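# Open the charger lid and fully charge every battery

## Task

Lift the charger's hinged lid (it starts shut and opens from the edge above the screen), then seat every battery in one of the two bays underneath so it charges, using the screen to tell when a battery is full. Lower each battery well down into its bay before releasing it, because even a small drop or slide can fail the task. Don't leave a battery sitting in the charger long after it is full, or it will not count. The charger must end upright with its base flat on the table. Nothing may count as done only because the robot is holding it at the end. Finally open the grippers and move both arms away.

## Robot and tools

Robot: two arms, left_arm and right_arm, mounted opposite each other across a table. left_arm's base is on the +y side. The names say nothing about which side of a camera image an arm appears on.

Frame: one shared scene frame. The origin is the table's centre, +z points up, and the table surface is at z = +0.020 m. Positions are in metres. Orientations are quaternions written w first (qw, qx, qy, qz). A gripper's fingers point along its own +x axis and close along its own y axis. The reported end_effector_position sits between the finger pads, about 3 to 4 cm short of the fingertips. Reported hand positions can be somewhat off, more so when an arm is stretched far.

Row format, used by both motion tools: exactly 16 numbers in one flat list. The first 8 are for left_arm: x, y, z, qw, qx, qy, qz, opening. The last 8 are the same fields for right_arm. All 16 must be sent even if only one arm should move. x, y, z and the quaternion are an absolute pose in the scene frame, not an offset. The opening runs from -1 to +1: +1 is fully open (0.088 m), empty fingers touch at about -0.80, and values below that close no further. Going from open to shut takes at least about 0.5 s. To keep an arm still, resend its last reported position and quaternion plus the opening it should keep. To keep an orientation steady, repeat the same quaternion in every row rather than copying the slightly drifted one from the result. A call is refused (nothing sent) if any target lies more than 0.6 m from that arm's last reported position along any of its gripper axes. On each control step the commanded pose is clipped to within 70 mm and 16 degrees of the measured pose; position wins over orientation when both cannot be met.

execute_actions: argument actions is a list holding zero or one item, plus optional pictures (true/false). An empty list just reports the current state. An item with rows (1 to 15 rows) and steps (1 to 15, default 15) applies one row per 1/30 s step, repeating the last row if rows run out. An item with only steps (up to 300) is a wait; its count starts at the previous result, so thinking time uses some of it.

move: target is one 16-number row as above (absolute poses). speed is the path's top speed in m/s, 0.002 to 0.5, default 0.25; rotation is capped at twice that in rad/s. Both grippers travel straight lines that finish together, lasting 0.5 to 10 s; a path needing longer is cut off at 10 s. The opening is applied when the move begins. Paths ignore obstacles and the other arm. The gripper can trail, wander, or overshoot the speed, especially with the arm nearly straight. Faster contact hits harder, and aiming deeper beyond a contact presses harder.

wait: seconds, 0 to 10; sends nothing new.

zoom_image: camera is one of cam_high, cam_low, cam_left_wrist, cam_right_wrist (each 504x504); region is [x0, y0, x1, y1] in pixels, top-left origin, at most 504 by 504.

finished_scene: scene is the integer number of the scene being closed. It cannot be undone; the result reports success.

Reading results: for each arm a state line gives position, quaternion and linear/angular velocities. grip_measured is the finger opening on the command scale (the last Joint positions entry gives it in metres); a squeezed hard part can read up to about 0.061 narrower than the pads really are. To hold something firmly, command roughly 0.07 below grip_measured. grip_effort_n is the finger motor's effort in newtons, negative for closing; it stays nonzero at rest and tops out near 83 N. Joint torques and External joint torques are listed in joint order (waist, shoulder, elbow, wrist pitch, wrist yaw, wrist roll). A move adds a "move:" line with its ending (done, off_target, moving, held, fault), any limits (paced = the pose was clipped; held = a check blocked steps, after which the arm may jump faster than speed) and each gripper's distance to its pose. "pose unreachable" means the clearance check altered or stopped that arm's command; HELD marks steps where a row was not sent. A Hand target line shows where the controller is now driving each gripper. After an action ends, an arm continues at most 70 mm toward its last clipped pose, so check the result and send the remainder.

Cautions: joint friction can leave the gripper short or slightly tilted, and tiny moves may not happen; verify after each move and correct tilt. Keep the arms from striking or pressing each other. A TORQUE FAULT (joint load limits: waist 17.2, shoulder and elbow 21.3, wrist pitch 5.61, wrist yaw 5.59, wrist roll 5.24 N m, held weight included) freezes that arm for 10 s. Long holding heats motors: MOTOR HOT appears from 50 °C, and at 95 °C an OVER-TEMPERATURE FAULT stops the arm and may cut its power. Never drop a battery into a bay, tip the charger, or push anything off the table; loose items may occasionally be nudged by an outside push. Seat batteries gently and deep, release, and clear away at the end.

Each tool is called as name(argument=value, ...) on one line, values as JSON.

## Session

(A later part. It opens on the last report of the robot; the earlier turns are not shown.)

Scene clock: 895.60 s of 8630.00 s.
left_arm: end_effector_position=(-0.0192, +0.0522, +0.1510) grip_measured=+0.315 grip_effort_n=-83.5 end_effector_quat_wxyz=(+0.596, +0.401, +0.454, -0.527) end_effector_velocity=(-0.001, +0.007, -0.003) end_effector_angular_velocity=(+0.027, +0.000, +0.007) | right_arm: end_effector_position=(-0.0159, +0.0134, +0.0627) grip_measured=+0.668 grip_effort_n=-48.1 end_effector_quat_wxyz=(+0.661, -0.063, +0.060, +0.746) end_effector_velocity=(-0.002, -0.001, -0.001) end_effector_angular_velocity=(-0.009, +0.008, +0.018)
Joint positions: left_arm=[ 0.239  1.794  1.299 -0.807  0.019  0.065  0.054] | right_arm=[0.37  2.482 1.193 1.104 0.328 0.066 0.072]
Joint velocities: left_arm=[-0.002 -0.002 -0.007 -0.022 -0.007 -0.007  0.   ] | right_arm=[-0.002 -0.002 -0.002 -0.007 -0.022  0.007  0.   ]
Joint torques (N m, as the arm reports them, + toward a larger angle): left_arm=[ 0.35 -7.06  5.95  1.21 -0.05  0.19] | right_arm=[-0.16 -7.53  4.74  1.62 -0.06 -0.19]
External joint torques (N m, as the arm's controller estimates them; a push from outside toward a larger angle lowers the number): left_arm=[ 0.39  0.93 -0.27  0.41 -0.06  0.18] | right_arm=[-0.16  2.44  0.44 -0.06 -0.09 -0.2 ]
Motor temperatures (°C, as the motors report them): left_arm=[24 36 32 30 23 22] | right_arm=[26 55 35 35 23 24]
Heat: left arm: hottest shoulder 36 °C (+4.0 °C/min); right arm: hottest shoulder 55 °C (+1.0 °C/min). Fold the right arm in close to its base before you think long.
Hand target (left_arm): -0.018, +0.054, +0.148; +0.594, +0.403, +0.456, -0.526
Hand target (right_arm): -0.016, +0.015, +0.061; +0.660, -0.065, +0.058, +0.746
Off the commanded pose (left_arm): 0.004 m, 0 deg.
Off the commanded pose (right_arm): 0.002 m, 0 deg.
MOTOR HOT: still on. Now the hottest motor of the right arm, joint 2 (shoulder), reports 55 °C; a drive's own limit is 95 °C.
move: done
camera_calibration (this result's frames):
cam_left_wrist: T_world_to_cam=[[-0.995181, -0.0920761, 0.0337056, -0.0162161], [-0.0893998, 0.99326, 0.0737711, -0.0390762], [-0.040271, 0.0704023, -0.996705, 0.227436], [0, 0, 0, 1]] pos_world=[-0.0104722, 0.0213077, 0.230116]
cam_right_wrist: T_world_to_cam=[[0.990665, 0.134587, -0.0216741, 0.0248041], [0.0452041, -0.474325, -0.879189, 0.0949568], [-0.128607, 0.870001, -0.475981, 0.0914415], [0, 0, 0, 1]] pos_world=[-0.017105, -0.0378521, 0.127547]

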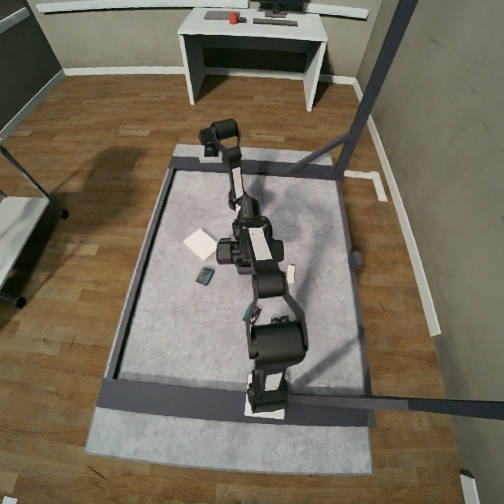

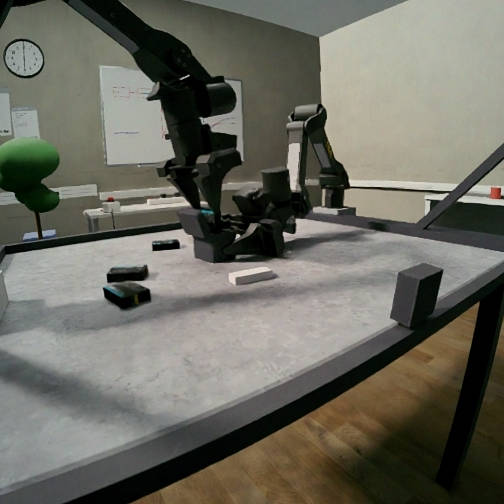

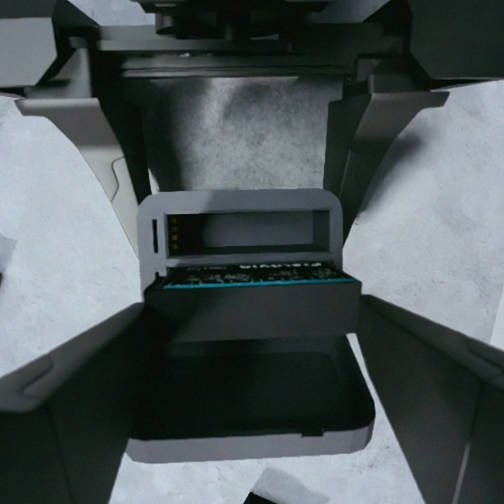

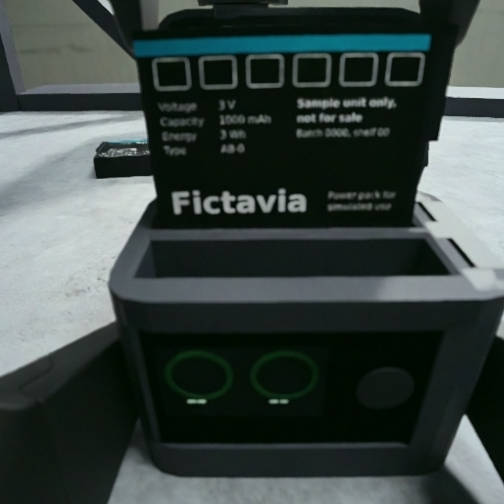

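move(target=[-0.0205,0.055,0.136,0.5943,0.4034,0.456,-0.5257,0.28,-0.016,0.015,0.061,0.66,-0.0653,0.0578,0.746,0.66], speed=0.008)

zoom_image(camera="cam_right_wrist", region=[100, 60, 500, 300])

zoom_image(camera="cam_left_wrist", region=[120, 180, 380, 350])

Scene clock: 904.87 s of 8630.00 s.
left_arm: end_effector_position=(-0.0193, +0.0527, +0.1425) grip_measured=+0.315 grip_effort_n=-83.5 end_effector_quat_wxyz=(+0.599, +0.398, +0.451, -0.529) end_effector_velocity=(+0.002, -0.001, +0.001) end_effector_angular_velocity=(-0.006, -0.010, -0.003) | right_arm: end_effector_position=(-0.0159, +0.0134, +0.0627) grip_measured=+0.668 grip_effort_n=-48.1 end_effector_quat_wxyz=(+0.661, -0.063, +0.060, +0.746) end_effector_velocity=(+0.001, -0.001, -0.003) end_effector_angular_velocity=(-0.011, -0.011, +0.006)
Joint positions: left_arm=[ 0.239  1.794  1.261 -0.76   0.019  0.065  0.054] | right_arm=[0.37  2.482 1.193 1.104 0.328 0.066 0.072]
Joint velocities: left_arm=[ 0.002 -0.002 -0.002  0.007 -0.007  0.007 -0.   ] | right_arm=[-0.002 -0.002 -0.007 -0.007 -0.007 -0.007 -0.   ]
Joint torques (N m, as the arm reports them, + toward a larger angle): left_arm=[-0.18 -6.04  5.83  1.22 -0.08  0.01] | right_arm=[-0.18 -7.54  4.76  1.62 -0.05 -0.19]
External joint torques (N m, as the arm's controller estimates them; a push from outside toward a larger angle lowers the number): left_arm=[-0.26  1.93 -0.41  0.38 -0.08  0.  ] | right_arm=[-0.17  2.36  0.51 -0.04 -0.09 -0.2 ]
Motor temperatures (°C, as the motors report them): left_arm=[24 37 32 30 23 22] | right_arm=[26 56 35 35 23 24]
Heat: left arm: hottest shoulder 37 °C (+5.0 °C/min); right arm: hottest shoulder 56 °C (+2.0 °C/min). Fold the right arm in close to its base before you think long.
Hand target (left_arm): -0.021, +0.055, +0.136; +0.594, +0.403, +0.456, -0.526
Hand target (right_arm): -0.016, +0.015, +0.061; +0.660, -0.065, +0.058, +0.746
Off the commanded pose (left_arm): 0.007 m, 1 deg.
Off the commanded pose (right_arm): 0.002 m, 0 deg.
MOTOR HOT: still on. Now the hottest motor of the right arm, joint 2 (shoulder), reports 56 °C; a drive's own limit is 95 °C.
move: done
camera_calibration (this result's frames):
cam_left_wrist: T_world_to_cam=[[-0.995244, -0.0917527, 0.0327194, -0.0158536], [-0.0895299, 0.99393, 0.0639277, -0.0375456], [-0.0383863, 0.0606943, -0.997418, 0.219583], [0, 0, 0, 1]] pos_world=[-0.0107106, 0.0225357, 0.221935]
cam_right_wrist: T_world_to_cam=[[0.990665, 0.134587, -0.0216741, 0.0248041], [0.0452041, -0.474325, -0.879189, 0.0949568], [-0.128607, 0.870001, -0.475981, 0.0914415], [0, 0, 0, 1]] pos_world=[-0.017105, -0.0378521, 0.127547]

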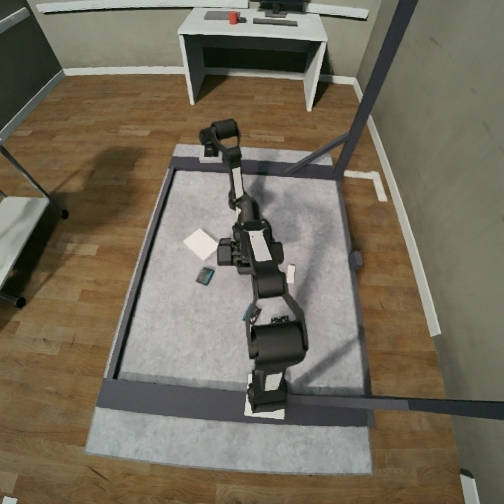

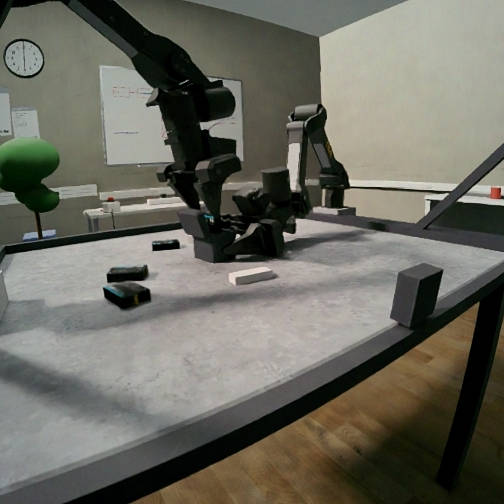

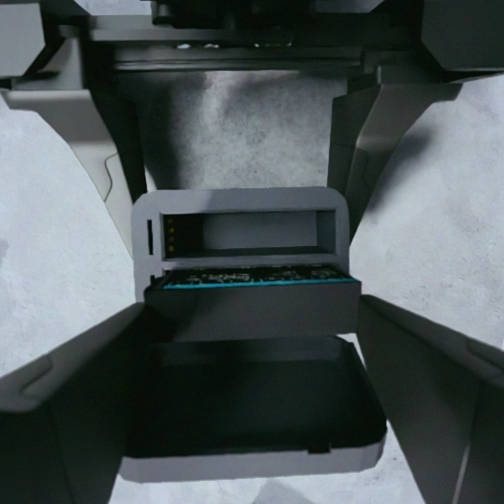

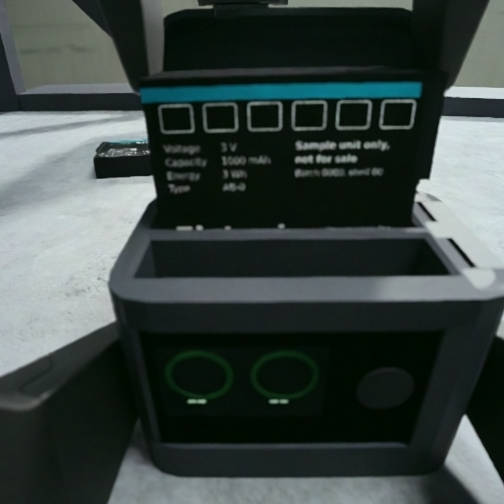

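Region (100, 60, 500, 300) of cam_right_wrist's 504x504 image, scaled by 1.260, with more detail than that image has; it fills the top 302 rows of this view, and the rest is white.

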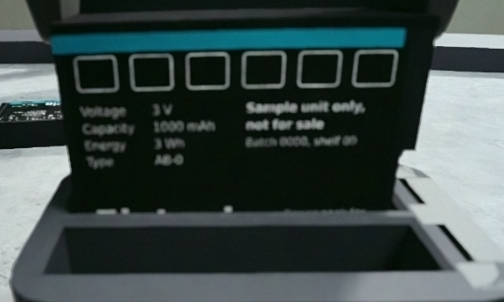

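Region (120, 180, 380, 350) of cam_left_wrist's 504x504 image, scaled by 1.938, with more detail than that image has; it fills the top 330 rows of this view, and the rest is white.

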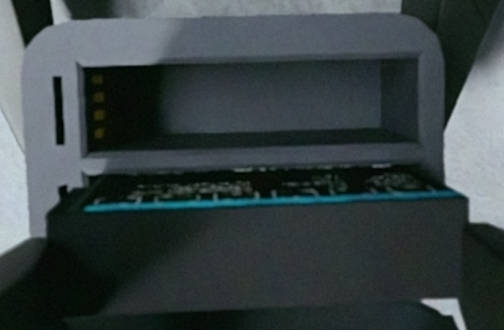

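move(target=[-0.0225,0.055,0.131,0.5943,0.4034,0.456,-0.5257,0.28,-0.016,0.015,0.061,0.66,-0.0653,0.0578,0.746,0.66], speed=0.006)

zoom_image(camera="cam_right_wrist", region=[100, 60, 500, 300])

Scene clock: 912.73 s of 8630.00 s.
left_arm: end_effector_position=(-0.0207, +0.0526, +0.1390) grip_measured=+0.315 grip_effort_n=-83.5 end_effector_quat_wxyz=(+0.599, +0.399, +0.449, -0.530) end_effector_velocity=(-0.000, +0.002, -0.002) end_effector_angular_velocity=(+0.013, -0.003, +0.007) | right_arm: end_effector_position=(-0.0159, +0.0134, +0.0627) grip_measured=+0.668 grip_effort_n=-47.7 end_effector_quat_wxyz=(+0.661, -0.063, +0.060, +0.746) end_effector_velocity=(-0.001, -0.002, -0.005) end_effector_angular_velocity=(-0.016, -0.011, +0.020)
Joint positions: left_arm=[ 0.234  1.794  1.246 -0.74   0.017  0.064  0.054] | right_arm=[0.37  2.482 1.193 1.104 0.328 0.066 0.072]
Joint velocities: left_arm=[-0.002  0.002 -0.002 -0.007 -0.007 -0.007 -0.   ] | right_arm=[-0.002  0.002 -0.007 -0.007 -0.022 -0.007 -0.   ]
Joint torques (N m, as the arm reports them, + toward a larger angle): left_arm=[-0.41 -5.68  5.83  1.23 -0.08 -0.13] | right_arm=[-0.14 -7.46  4.74  1.63 -0.05 -0.19]
External joint torques (N m, as the arm's controller estimates them; a push from outside toward a larger angle lowers the number): left_arm=[-0.41  2.24 -0.33  0.4  -0.08 -0.13] | right_arm=[-0.23  2.45  0.48 -0.04 -0.08 -0.2 ]
Motor temperatures (°C, as the motors report them): left_arm=[24 36 32 30 23 22] | right_arm=[26 56 35 35 23 24]
Heat: left arm: hottest shoulder 36 °C (+3.0 °C/min); right arm: hottest shoulder 56 °C (+1.0 °C/min). Fold the right arm in close to its base before you think long.
Hand target (left_arm): -0.023, +0.055, +0.131; +0.594, +0.403, +0.456, -0.526
Hand target (right_arm): -0.016, +0.015, +0.061; +0.660, -0.065, +0.058, +0.746
Off the commanded pose (left_arm): 0.009 m, 1 deg.
Off the commanded pose (right_arm): 0.002 m, 0 deg.
MOTOR HOT: still on. Now the hottest motor of the right arm, joint 2 (shoulder), reports 56 °C; a drive's own limit is 95 °C.
move: off_target (left_arm)
camera_calibration (this result's frames):
cam_left_wrist: T_world_to_cam=[[-0.995583, -0.0886947, 0.0307985, -0.0171021], [-0.0867377, 0.994427, 0.0599338, -0.0367862], [-0.0359426, 0.0569977, -0.997727, 0.216286], [0, 0, 0, 1]] pos_world=[-0.0124434, 0.0227365, 0.218526]
cam_right_wrist: T_world_to_cam=[[0.990665, 0.134587, -0.0216741, 0.0248041], [0.0452041, -0.474325, -0.879189, 0.0949568], [-0.128607, 0.870001, -0.475981, 0.0914415], [0, 0, 0, 1]] pos_world=[-0.017105, -0.0378521, 0.127547]

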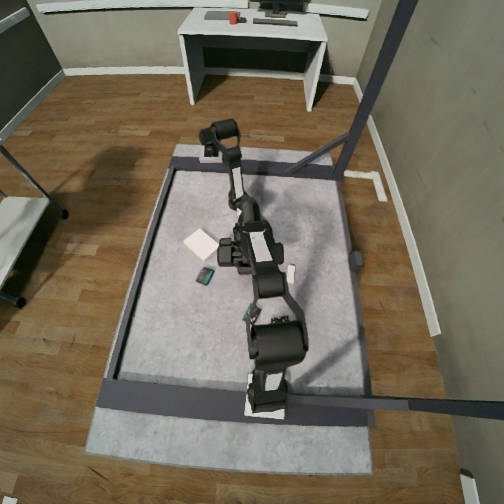

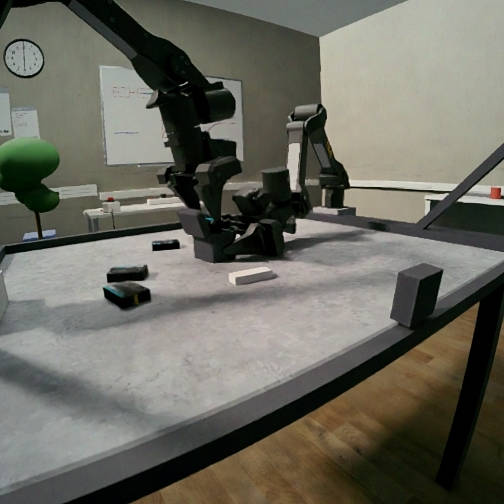

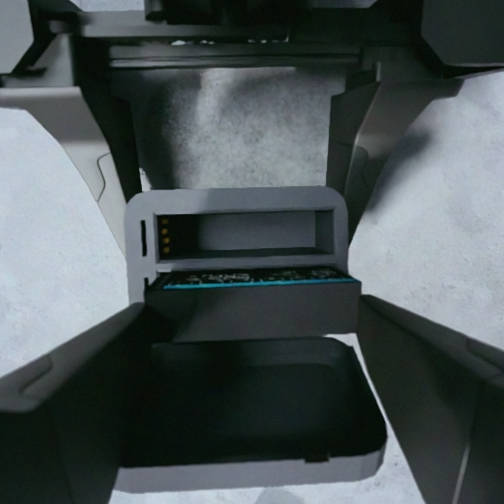

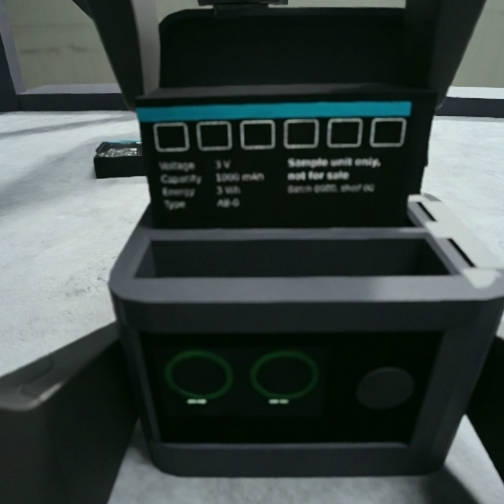

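Region (100, 60, 500, 300) of cam_right_wrist's 504x504 image, scaled by 1.260, with more detail than that image has; it fills the top 302 rows of this view, and the rest is white.

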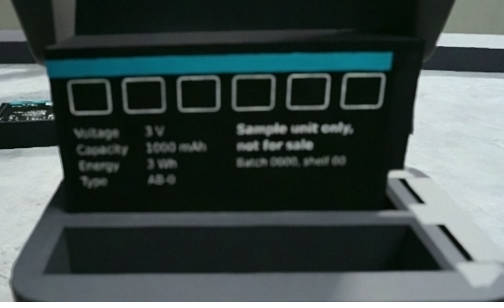

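move(target=[-0.0222,0.055,0.119,0.5943,0.4034,0.456,-0.5257,0.28,-0.016,0.015,0.061,0.66,-0.0653,0.0578,0.746,0.66], speed=0.008)

zoom_image(camera="cam_right_wrist", region=[100, 60, 500, 300])

Scene clock: 921.67 s of 8630.00 s.
left_arm: end_effector_position=(-0.0206, +0.0523, +0.1269) grip_measured=+0.315 grip_effort_n=-83.5 end_effector_quat_wxyz=(+0.599, +0.399, +0.449, -0.530) end_effector_velocity=(+0.002, +0.004, -0.002) end_effector_angular_velocity=(+0.016, -0.016, +0.011) | right_arm: end_effector_position=(-0.0159, +0.0134, +0.0627) grip_measured=+0.668 grip_effort_n=-48.1 end_effector_quat_wxyz=(+0.661, -0.063, +0.060, +0.746) end_effector_velocity=(+0.002, +0.001, +0.001) end_effector_angular_velocity=(+0.001, -0.024, -0.006)
Joint positions: left_arm=[ 0.234  1.811  1.216 -0.694  0.016  0.064  0.054] | right_arm=[0.37  2.482 1.193 1.104 0.328 0.066 0.072]
Joint velocities: left_arm=[-0.002 -0.002 -0.007 -0.007 -0.022 -0.007 -0.   ] | right_arm=[-0.002 -0.002  0.002 -0.007  0.007 -0.022 -0.   ]
Joint torques (N m, as the arm reports them, + toward a larger angle): left_arm=[-0.3  -5.64  5.8   1.23 -0.03 -0.11] | right_arm=[-0.14 -7.55  4.73  1.62 -0.05 -0.18]
External joint torques (N m, as the arm's controller estimates them; a push from outside toward a larger angle lowers the number): left_arm=[-0.31  2.36 -0.31  0.39 -0.03 -0.11] | right_arm=[-0.14  2.41  0.42 -0.06 -0.09 -0.19]
Motor temperatures (°C, as the motors report them): left_arm=[24 36 32 30 23 22] | right_arm=[26 56 35 35 23 24]
Heat: left arm: hottest shoulder 36 °C (+2.0 °C/min); right arm: hottest shoulder 56 °C (+1.0 °C/min). Fold the right arm in close to its base before you think long.
Hand target (left_arm): -0.022, +0.055, +0.119; +0.594, +0.403, +0.456, -0.526
Hand target (right_arm): -0.016, +0.015, +0.061; +0.660, -0.065, +0.058, +0.746
Off the commanded pose (left_arm): 0.008 m, 1 deg.
Off the commanded pose (right_arm): 0.002 m, 0 deg.
MOTOR HOT: still on. Now the hottest motor of the right arm, joint 2 (shoulder), reports 56 °C; a drive's own limit is 95 °C.
move: done
camera_calibration (this result's frames):
cam_left_wrist: T_world_to_cam=[[-0.995583, -0.0889218, 0.030107, -0.0164839], [-0.086988, 0.994378, 0.0603857, -0.0358159], [-0.0353073, 0.0575001, -0.997721, 0.204203], [0, 0, 0, 1]] pos_world=[-0.0123168, 0.0224071, 0.206397]
cam_right_wrist: T_world_to_cam=[[0.990665, 0.134587, -0.0216741, 0.0248041], [0.0452041, -0.474325, -0.879189, 0.0949568], [-0.128607, 0.870001, -0.475981, 0.0914415], [0, 0, 0, 1]] pos_world=[-0.017105, -0.0378521, 0.127547]

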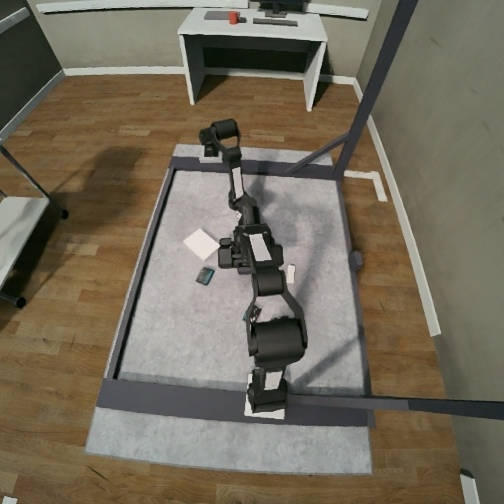

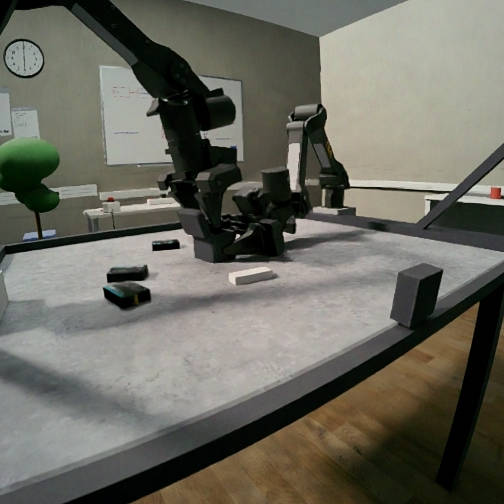

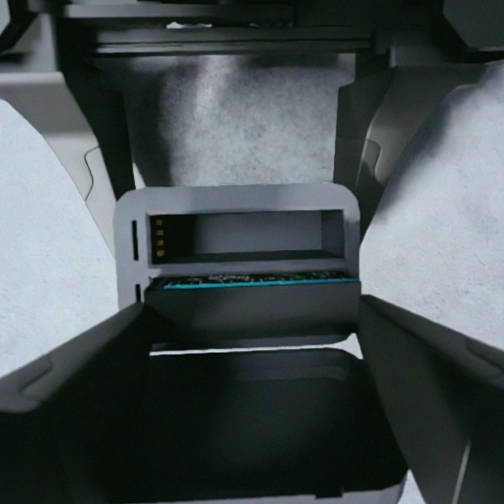

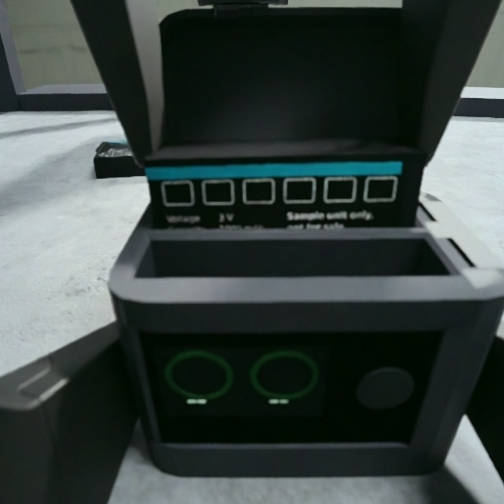

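Region (100, 60, 500, 300) of cam_right_wrist's 504x504 image, scaled by 1.260, with more detail than that image has; it fills the top 302 rows of this view, and the rest is white.

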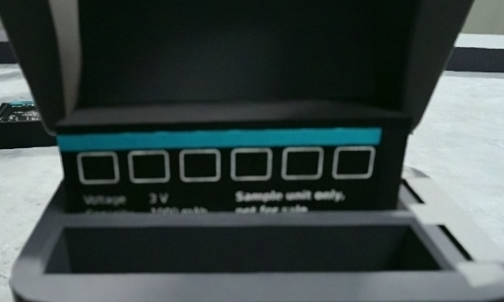

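Going well. Continue down.

move(target=[-0.0222,0.055,0.109,0.5943,0.4034,0.456,-0.5257,0.28,-0.016,0.015,0.061,0.66,-0.0653,0.0578,0.746,0.66], speed=0.006)

zoom_image(camera="cam_right_wrist", region=[100, 130, 500, 430])

Scene clock: 929.93 s of 8630.00 s.
left_arm: end_effector_position=(-0.0204, +0.0517, +0.1208) grip_measured=+0.315 grip_effort_n=-83.5 end_effector_quat_wxyz=(+0.601, +0.397, +0.446, -0.531) end_effector_velocity=(+0.000, +0.000, +0.001) end_effector_angular_velocity=(-0.007, -0.002, +0.021) | right_arm: end_effector_position=(-0.0159, +0.0134, +0.0627) grip_measured=+0.668 grip_effort_n=-47.7 end_effector_quat_wxyz=(+0.661, -0.063, +0.060, +0.746) end_effector_velocity=(+0.001, -0.002, -0.003) end_effector_angular_velocity=(-0.011, +0.001, -0.006)
Joint positions: left_arm=[ 0.234  1.816  1.195 -0.66   0.016  0.064  0.054] | right_arm=[0.37  2.482 1.193 1.104 0.328 0.066 0.072]
Joint velocities: left_arm=[-0.002 -0.007 -0.007  0.007 -0.007 -0.022 -0.   ] | right_arm=[ 0.002 -0.002 -0.007 -0.007  0.007  0.007  0.   ]
Joint torques (N m, as the arm reports them, + toward a larger angle): left_arm=[-0.32 -4.76  5.2   1.57 -0.04 -0.11] | right_arm=[-0.1  -7.53  4.73  1.62 -0.06 -0.21]
External joint torques (N m, as the arm's controller estimates them; a push from outside toward a larger angle lowers the number): left_arm=[-0.32  3.23 -0.86  0.71 -0.05 -0.12] | right_arm=[-0.13  2.37  0.49 -0.05 -0.1  -0.22]
Motor temperatures (°C, as the motors report them): left_arm=[24 36 32 30 23 22] | right_arm=[26 56 35 35 23 24]
Heat: left arm: hottest shoulder 36 °C (+2.0 °C/min); right arm: hottest shoulder 56 °C (+1.0 °C/min). Fold the right arm in close to its base before you think long.
Hand target (left_arm): -0.022, +0.055, +0.109; +0.594, +0.403, +0.456, -0.526
Hand target (right_arm): -0.016, +0.015, +0.061; +0.660, -0.065, +0.058, +0.746
Off the commanded pose (left_arm): 0.012 m, 2 deg.
Off the commanded pose (right_arm): 0.002 m, 0 deg.
MOTOR HOT: still on. Now the hottest motor of the right arm, joint 2 (shoulder), reports 56 °C; a drive's own limit is 95 °C.
move: off_target (left_arm)
camera_calibration (this result's frames):
cam_left_wrist: T_world_to_cam=[[-0.995629, -0.0887985, 0.0289582, -0.0160489], [-0.0871995, 0.994808, 0.0524638, -0.0338717], [-0.0334666, 0.0497093, -0.998203, 0.198716], [0, 0, 0, 1]] pos_world=[-0.012282, 0.0223927, 0.200601]
cam_right_wrist: T_world_to_cam=[[0.990665, 0.134587, -0.0216741, 0.0248041], [0.0452041, -0.474325, -0.879189, 0.0949568], [-0.128607, 0.870001, -0.475981, 0.0914415], [0, 0, 0, 1]] pos_world=[-0.017105, -0.0378521, 0.127547]

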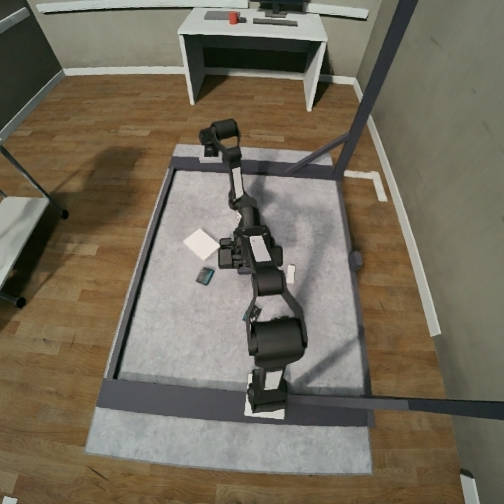

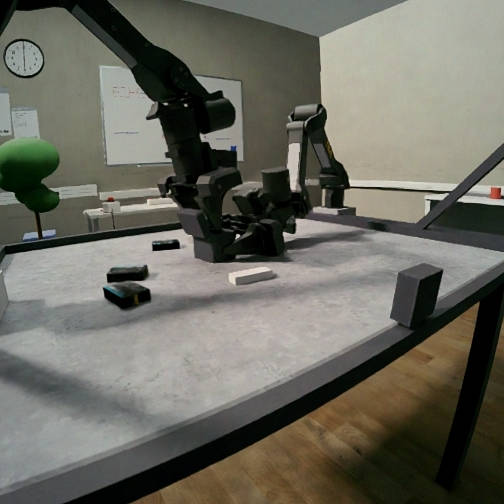

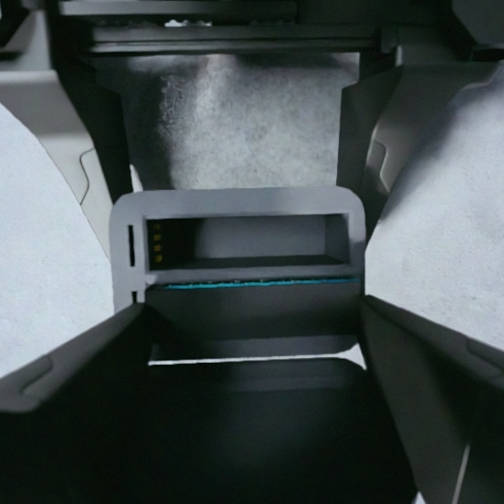

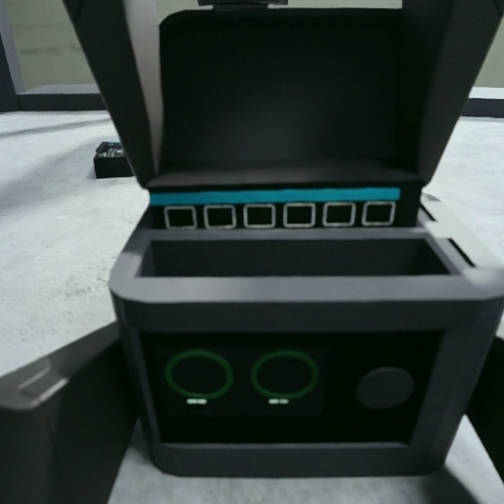

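Region (100, 130, 500, 430) of cam_right_wrist's 504x504 image, scaled by 1.260, with more detail than that image has; it fills the top 378 rows of this view, and the rest is white.

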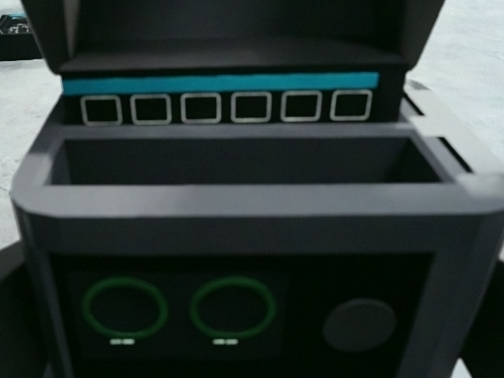

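move(target=[-0.0215,0.055,0.106,0.5943,0.4034,0.456,-0.5257,0.28,-0.016,0.015,0.061,0.66,-0.0653,0.0578,0.746,0.66], speed=0.005)

zoom_image(camera="cam_right_wrist", region=[100, 130, 500, 430])

Scene clock: 942.20 s of 8630.00 s.
left_arm: end_effector_position=(-0.0203, +0.0517, +0.1199) grip_measured=+0.315 grip_effort_n=-83.5 end_effector_quat_wxyz=(+0.602, +0.397, +0.446, -0.531) end_effector_velocity=(+0.000, -0.001, +0.001) end_effector_angular_velocity=(-0.006, -0.006, +0.007) | right_arm: end_effector_position=(-0.0157, +0.0134, +0.0627) grip_measured=+0.668 grip_effort_n=-47.7 end_effector_quat_wxyz=(+0.661, -0.063, +0.060, +0.746) end_effector_velocity=(-0.001, -0.002, -0.003) end_effector_angular_velocity=(-0.014, +0.005, +0.018)
Joint positions: left_arm=[ 0.234  1.816  1.19  -0.653  0.015  0.064  0.054] | right_arm=[0.37  2.482 1.193 1.104 0.328 0.066 0.072]
Joint velocities: left_arm=[-0.002 -0.002 -0.002  0.007 -0.007 -0.007 -0.   ] | right_arm=[-0.002 -0.002 -0.007 -0.007 -0.022  0.007 -0.   ]
Joint torques (N m, as the arm reports them, + toward a larger angle): left_arm=[-0.16 -4.36  5.01  1.91 -0.01 -0.07] | right_arm=[-0.11 -7.56  4.71  1.62 -0.04 -0.2 ]
External joint torques (N m, as the arm's controller estimates them; a push from outside toward a larger angle lowers the number): left_arm=[-0.16  3.63 -1.11  1.03 -0.01 -0.07] | right_arm=[-0.19  2.41  0.42 -0.06 -0.07 -0.2 ]
Motor temperatures (°C, as the motors report them): left_arm=[24 35 32 31 23 22] | right_arm=[26 56 35 36 23 24]
Heat: left arm: hottest shoulder 35 °C (+0.0 °C/min); right arm: hottest shoulder 56 °C (+1.0 °C/min). Fold the right arm in close to its base before you think long.
Hand target (left_arm): -0.022, +0.055, +0.106; +0.594, +0.403, +0.456, -0.526
Hand target (right_arm): -0.016, +0.015, +0.061; +0.660, -0.065, +0.058, +0.746
Off the commanded pose (left_arm): 0.014 m, 2 deg.
Off the commanded pose (right_arm): 0.002 m, 0 deg.
MOTOR HOT: still on. Now the hottest motor of the right arm, joint 2 (shoulder), reports 56 °C; a drive's own limit is 95 °C.
move: off_target (left_arm)
camera_calibration (this result's frames):
cam_left_wrist: T_world_to_cam=[[-0.995639, -0.0888557, 0.0284078, -0.0158987], [-0.0873452, 0.994892, 0.0506047, -0.0336444], [-0.0327592, 0.0479027, -0.998315, 0.197886], [0, 0, 0, 1]] pos_world=[-0.0122855, 0.0225806, 0.199707]
cam_right_wrist: T_world_to_cam=[[0.990716, 0.134209, -0.0216741, 0.0246011], [0.0450232, -0.474342, -0.879189, 0.0949819], [-0.128276, 0.87005, -0.475981, 0.0914045], [0, 0, 0, 1]] pos_world=[-0.0169241, -0.0377743, 0.127547]

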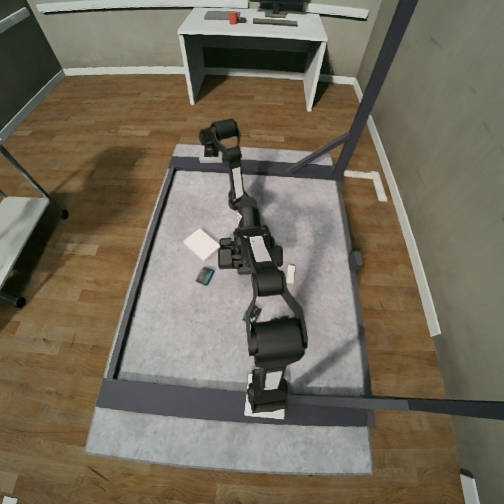

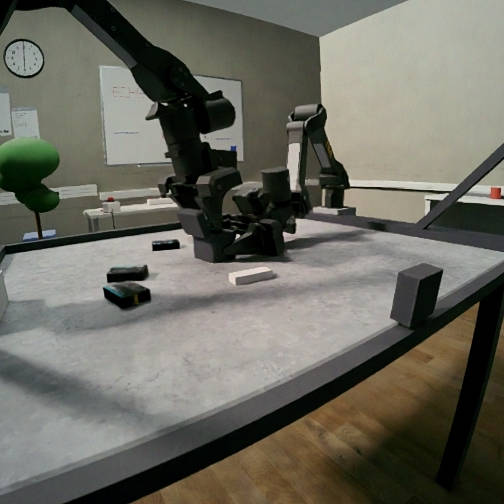

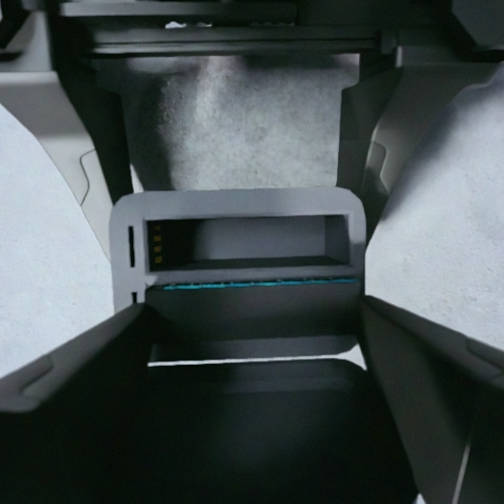

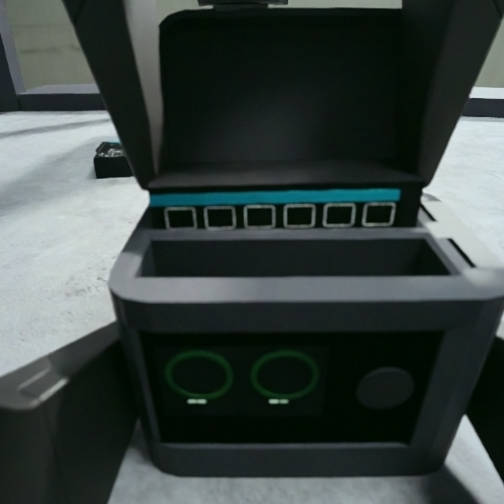

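Region (100, 130, 500, 430) of cam_right_wrist's 504x504 image, scaled by 1.260, with more detail than that image has; it fills the top 378 rows of this view, and the rest is white.

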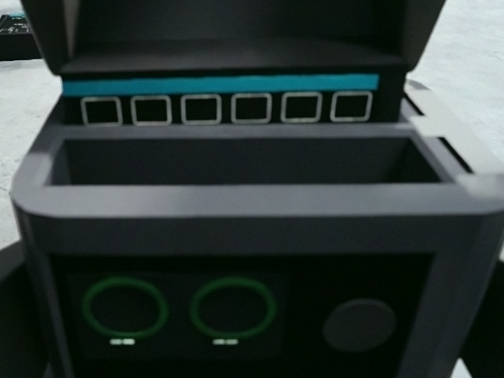

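zoom_image(camera="cam_left_wrist", region=[100, 180, 400, 400])

zoom_image(camera="cam_low", region=[160, 170, 260, 270])

Region (100, 180, 400, 400) of cam_left_wrist's 504x504 image, scaled by 1.680, with more detail than that image has; it fills the top 370 rows of this view, and the rest is white.

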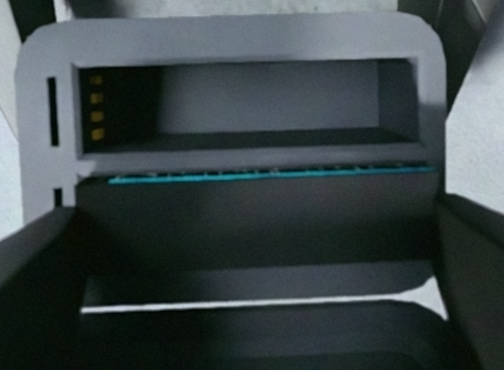

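Region (160, 170, 260, 270) of cam_low's 504x504 image, scaled by 5.040, with more detail than that image has.

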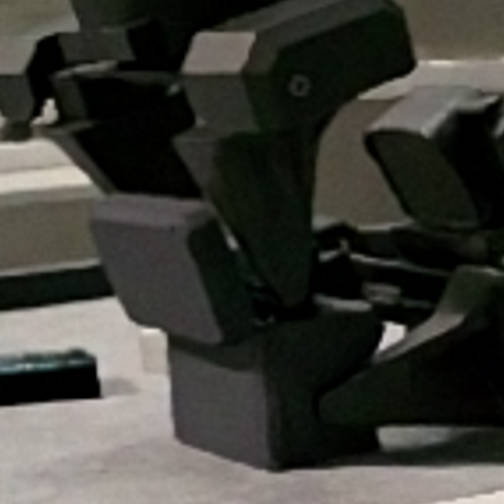

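move(target=[-0.0215,0.0515,0.114,0.5737,0.4259,0.4814,-0.5076,0.28,-0.016,0.015,0.061,0.66,-0.0653,0.0578,0.746,0.66], speed=0.01)

zoom_image(camera="cam_low", region=[160, 170, 260, 270])

Scene clock: 994.73 s of 8630.00 s.
left_arm: end_effector_position=(-0.0200, +0.0500, +0.1199) grip_measured=+0.314 grip_effort_n=-83.5 end_effector_quat_wxyz=(+0.579, +0.420, +0.475, -0.513) end_effector_velocity=(-0.002, +0.004, -0.001) end_effector_angular_velocity=(+0.023, -0.002, +0.001) | right_arm: end_effector_position=(-0.0157, +0.0134, +0.0627) grip_measured=+0.668 grip_effort_n=-48.1 end_effector_quat_wxyz=(+0.661, -0.063, +0.060, +0.746) end_effector_velocity=(+0.002, +0.001, +0.002) end_effector_angular_velocity=(+0.010, -0.019, -0.006)
Joint positions: left_arm=[ 0.233  1.887  1.305 -0.792  0.012  0.064  0.054] | right_arm=[0.37  2.482 1.193 1.104 0.328 0.066 0.072]
Joint velocities: left_arm=[-0.007  0.002  0.002 -0.022 -0.007 -0.007 -0.   ] | right_arm=[-0.002 -0.002 -0.002  0.007  0.007 -0.022 -0.   ]
Joint torques (N m, as the arm reports them, + toward a larger angle): left_arm=[-0.44 -6.02  7.16  0.27 -0.11 -0.13] | right_arm=[-0.12 -7.52  4.71  1.63 -0.05 -0.18]
External joint torques (N m, as the arm's controller estimates them; a push from outside toward a larger angle lowers the number): left_arm=[-0.34  2.4   1.18 -0.43 -0.12 -0.13] | right_arm=[-0.08  2.51  0.39 -0.07 -0.1  -0.19]
Motor temperatures (°C, as the motors report them): left_arm=[24 33 32 33 23 22] | right_arm=[26 57 35 36 23 24]
Heat: left arm: hottest shoulder 33 °C (-2.0 °C/min); right arm: hottest shoulder 57 °C (+1.0 °C/min). Fold the right arm in close to its base before you think long.
Hand target (left_arm): -0.021, +0.052, +0.114; +0.574, +0.426, +0.481, -0.508
Hand target (right_arm): -0.016, +0.015, +0.061; +0.660, -0.065, +0.058, +0.746
Off the commanded pose (left_arm): 0.006 m, 1 deg.
Off the commanded pose (right_arm): 0.002 m, 0 deg.
MOTOR HOT: still on. Now the hottest motor of the right arm, joint 2 (shoulder), reports 57 °C; a drive's own limit is 95 °C.
move: done
camera_calibration (this result's frames):
cam_left_wrist: T_world_to_cam=[[-0.995175, -0.0917844, 0.0346684, -0.0162978], [-0.0858629, 0.98571, 0.144923, -0.0426864], [-0.0474747, 0.141247, -0.988835, 0.191927], [0, 0, 0, 1]] pos_world=[-0.0107727, 0.0134714, 0.196535]
cam_right_wrist: T_world_to_cam=[[0.990664, 0.134579, -0.0217405, 0.0246566], [0.0451458, -0.474352, -0.879177, 0.0949792], [-0.128632, 0.869988, -0.475999, 0.0913986], [0, 0, 0, 1]] pos_world=[-0.0169576, -0.0377803, 0.127545]

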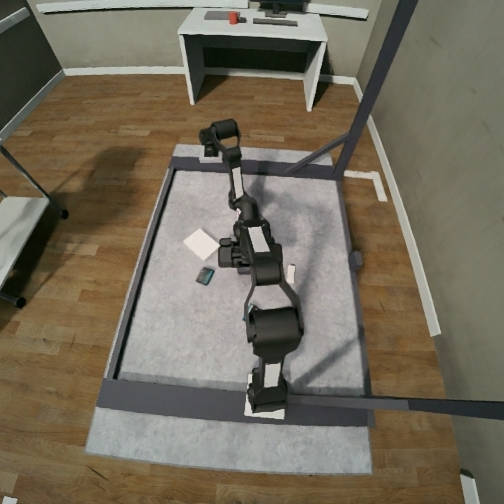

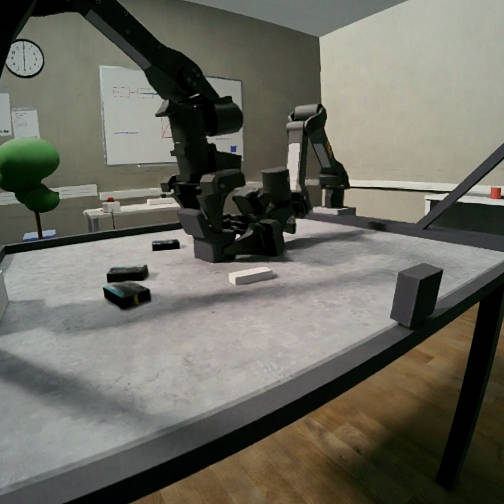

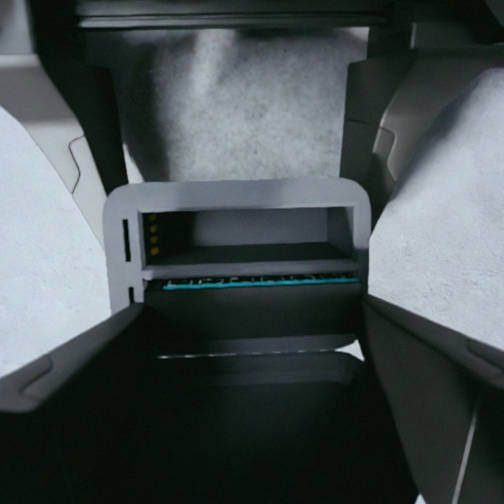

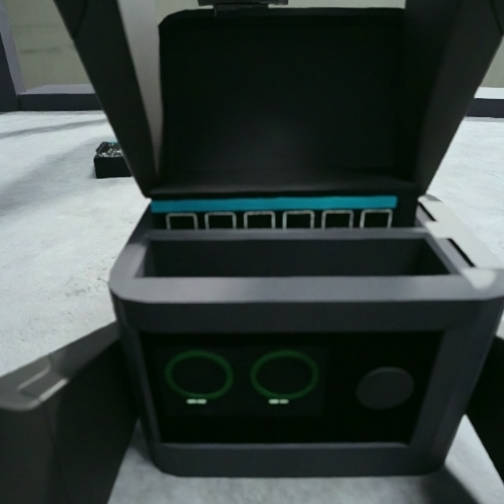

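Region (160, 170, 260, 270) of cam_low's 504x504 image, scaled by 5.040, with more detail than that image has.

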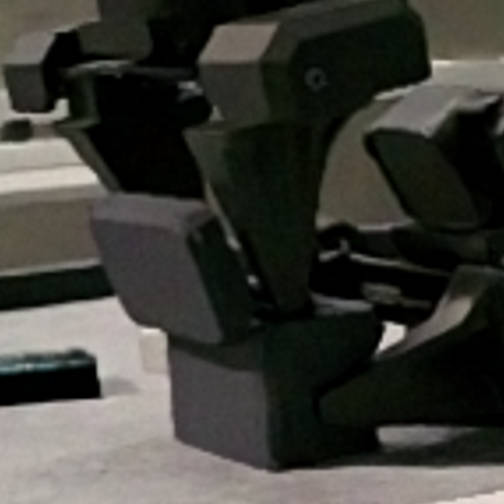

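It went ~2 mm deeper. Continue down.

move(target=[-0.0215,0.0515,0.109,0.5737,0.4259,0.4814,-0.5076,0.28,-0.016,0.015,0.061,0.66,-0.0653,0.0578,0.746,0.66], speed=0.005)

zoom_image(camera="cam_right_wrist", region=[100, 130, 500, 430])

Scene clock: 1005.57 s of 8630.00 s.
left_arm: end_effector_position=(-0.0199, +0.0487, +0.1184) grip_measured=+0.314 grip_effort_n=-83.5 end_effector_quat_wxyz=(+0.579, +0.420, +0.474, -0.513) end_effector_velocity=(+0.005, -0.002, +0.002) end_effector_angular_velocity=(-0.008, -0.025, -0.000) | right_arm: end_effector_position=(-0.0157, +0.0134, +0.0627) grip_measured=+0.668 grip_effort_n=-48.1 end_effector_quat_wxyz=(+0.661, -0.063, +0.060, +0.746) end_effector_velocity=(-0.001, -0.001, -0.004) end_effector_angular_velocity=(-0.012, -0.009, +0.020)
Joint positions: left_arm=[ 0.232  1.892  1.305 -0.785  0.012  0.064  0.054] | right_arm=[0.37  2.482 1.193 1.104 0.328 0.066 0.072]
Joint velocities: left_arm=[ 0.002 -0.002  0.002  0.007 -0.022  0.007 -0.   ] | right_arm=[-0.002  0.002 -0.002 -0.007 -0.022 -0.007 -0.   ]
Joint torques (N m, as the arm reports them, + toward a larger angle): left_arm=[-0.42 -5.67  5.55  1.12 -0.1  -0.11] | right_arm=[-0.05 -7.51  4.72  1.61 -0.05 -0.18]
External joint torques (N m, as the arm's controller estimates them; a push from outside toward a larger angle lowers the number): left_arm=[-0.48  2.81 -0.46  0.41 -0.1  -0.11] | right_arm=[-0.05  2.4   0.45 -0.06 -0.09 -0.19]
Motor temperatures (°C, as the motors report them): left_arm=[24 34 32 32 23 22] | right_arm=[26 57 35 36 23 24]
Heat: left arm: hottest shoulder 34 °C (-1.0 °C/min); right arm: hottest shoulder 57 °C (+1.0 °C/min). Fold the right arm in close to its base before you think long.
Hand target (left_arm): -0.022, +0.052, +0.109; +0.574, +0.426, +0.481, -0.508
Hand target (right_arm): -0.016, +0.015, +0.061; +0.660, -0.065, +0.058, +0.746
Off the commanded pose (left_arm): 0.010 m, 1 deg.
Off the commanded pose (right_arm): 0.002 m, 0 deg.
MOTOR HOT: still on. Now the hottest motor of the right arm, joint 2 (shoulder), reports 57 °C; a drive's own limit is 95 °C.
move: off_target (left_arm)
camera_calibration (this result's frames):
cam_left_wrist: T_world_to_cam=[[-0.99522, -0.0913529, 0.0345252, -0.0162779], [-0.0855274, 0.985959, 0.143421, -0.0410514], [-0.0471423, 0.139782, -0.989059, 0.190675], [0, 0, 0, 1]] pos_world=[-0.0107223, 0.012335, 0.195038]
cam_right_wrist: T_world_to_cam=[[0.990664, 0.134579, -0.0217405, 0.0246566], [0.0451458, -0.474352, -0.879177, 0.0949792], [-0.128632, 0.869988, -0.475999, 0.0913986], [0, 0, 0, 1]] pos_world=[-0.0169576, -0.0377803, 0.127545]

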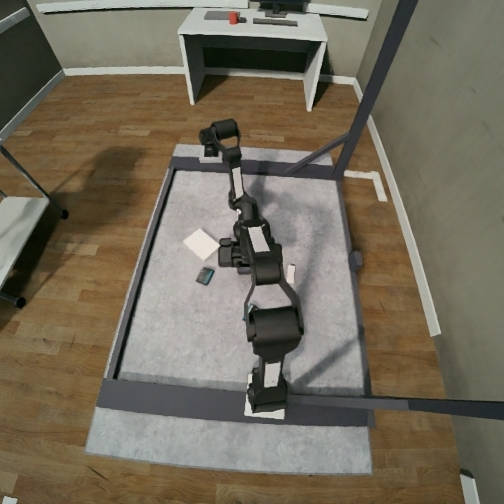

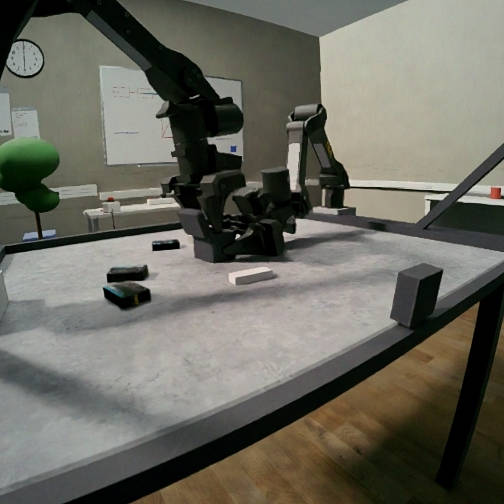

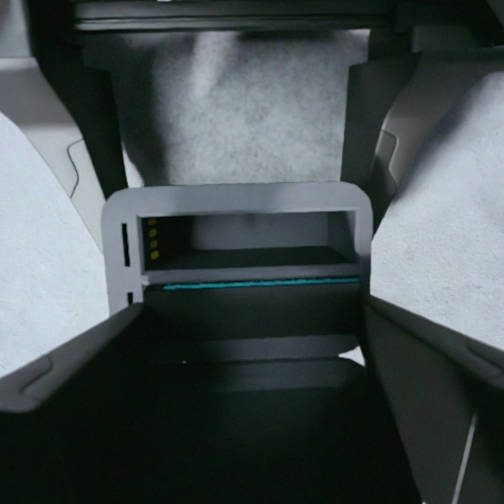

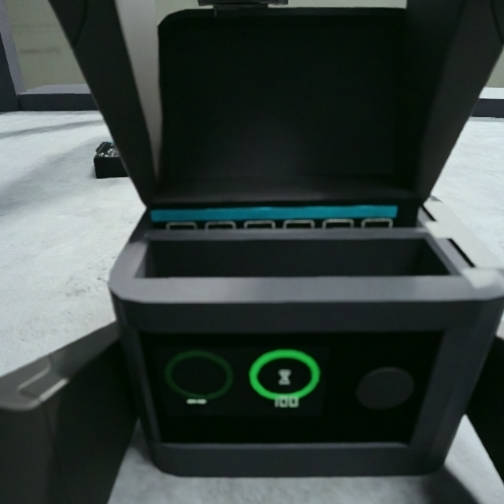

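Region (100, 130, 500, 430) of cam_right_wrist's 504x504 image, scaled by 1.260, with more detail than that image has; it fills the top 378 rows of this view, and the rest is white.

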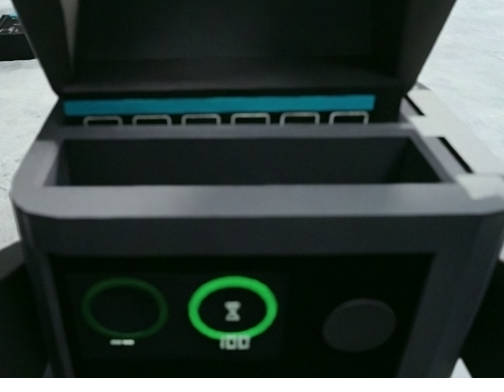

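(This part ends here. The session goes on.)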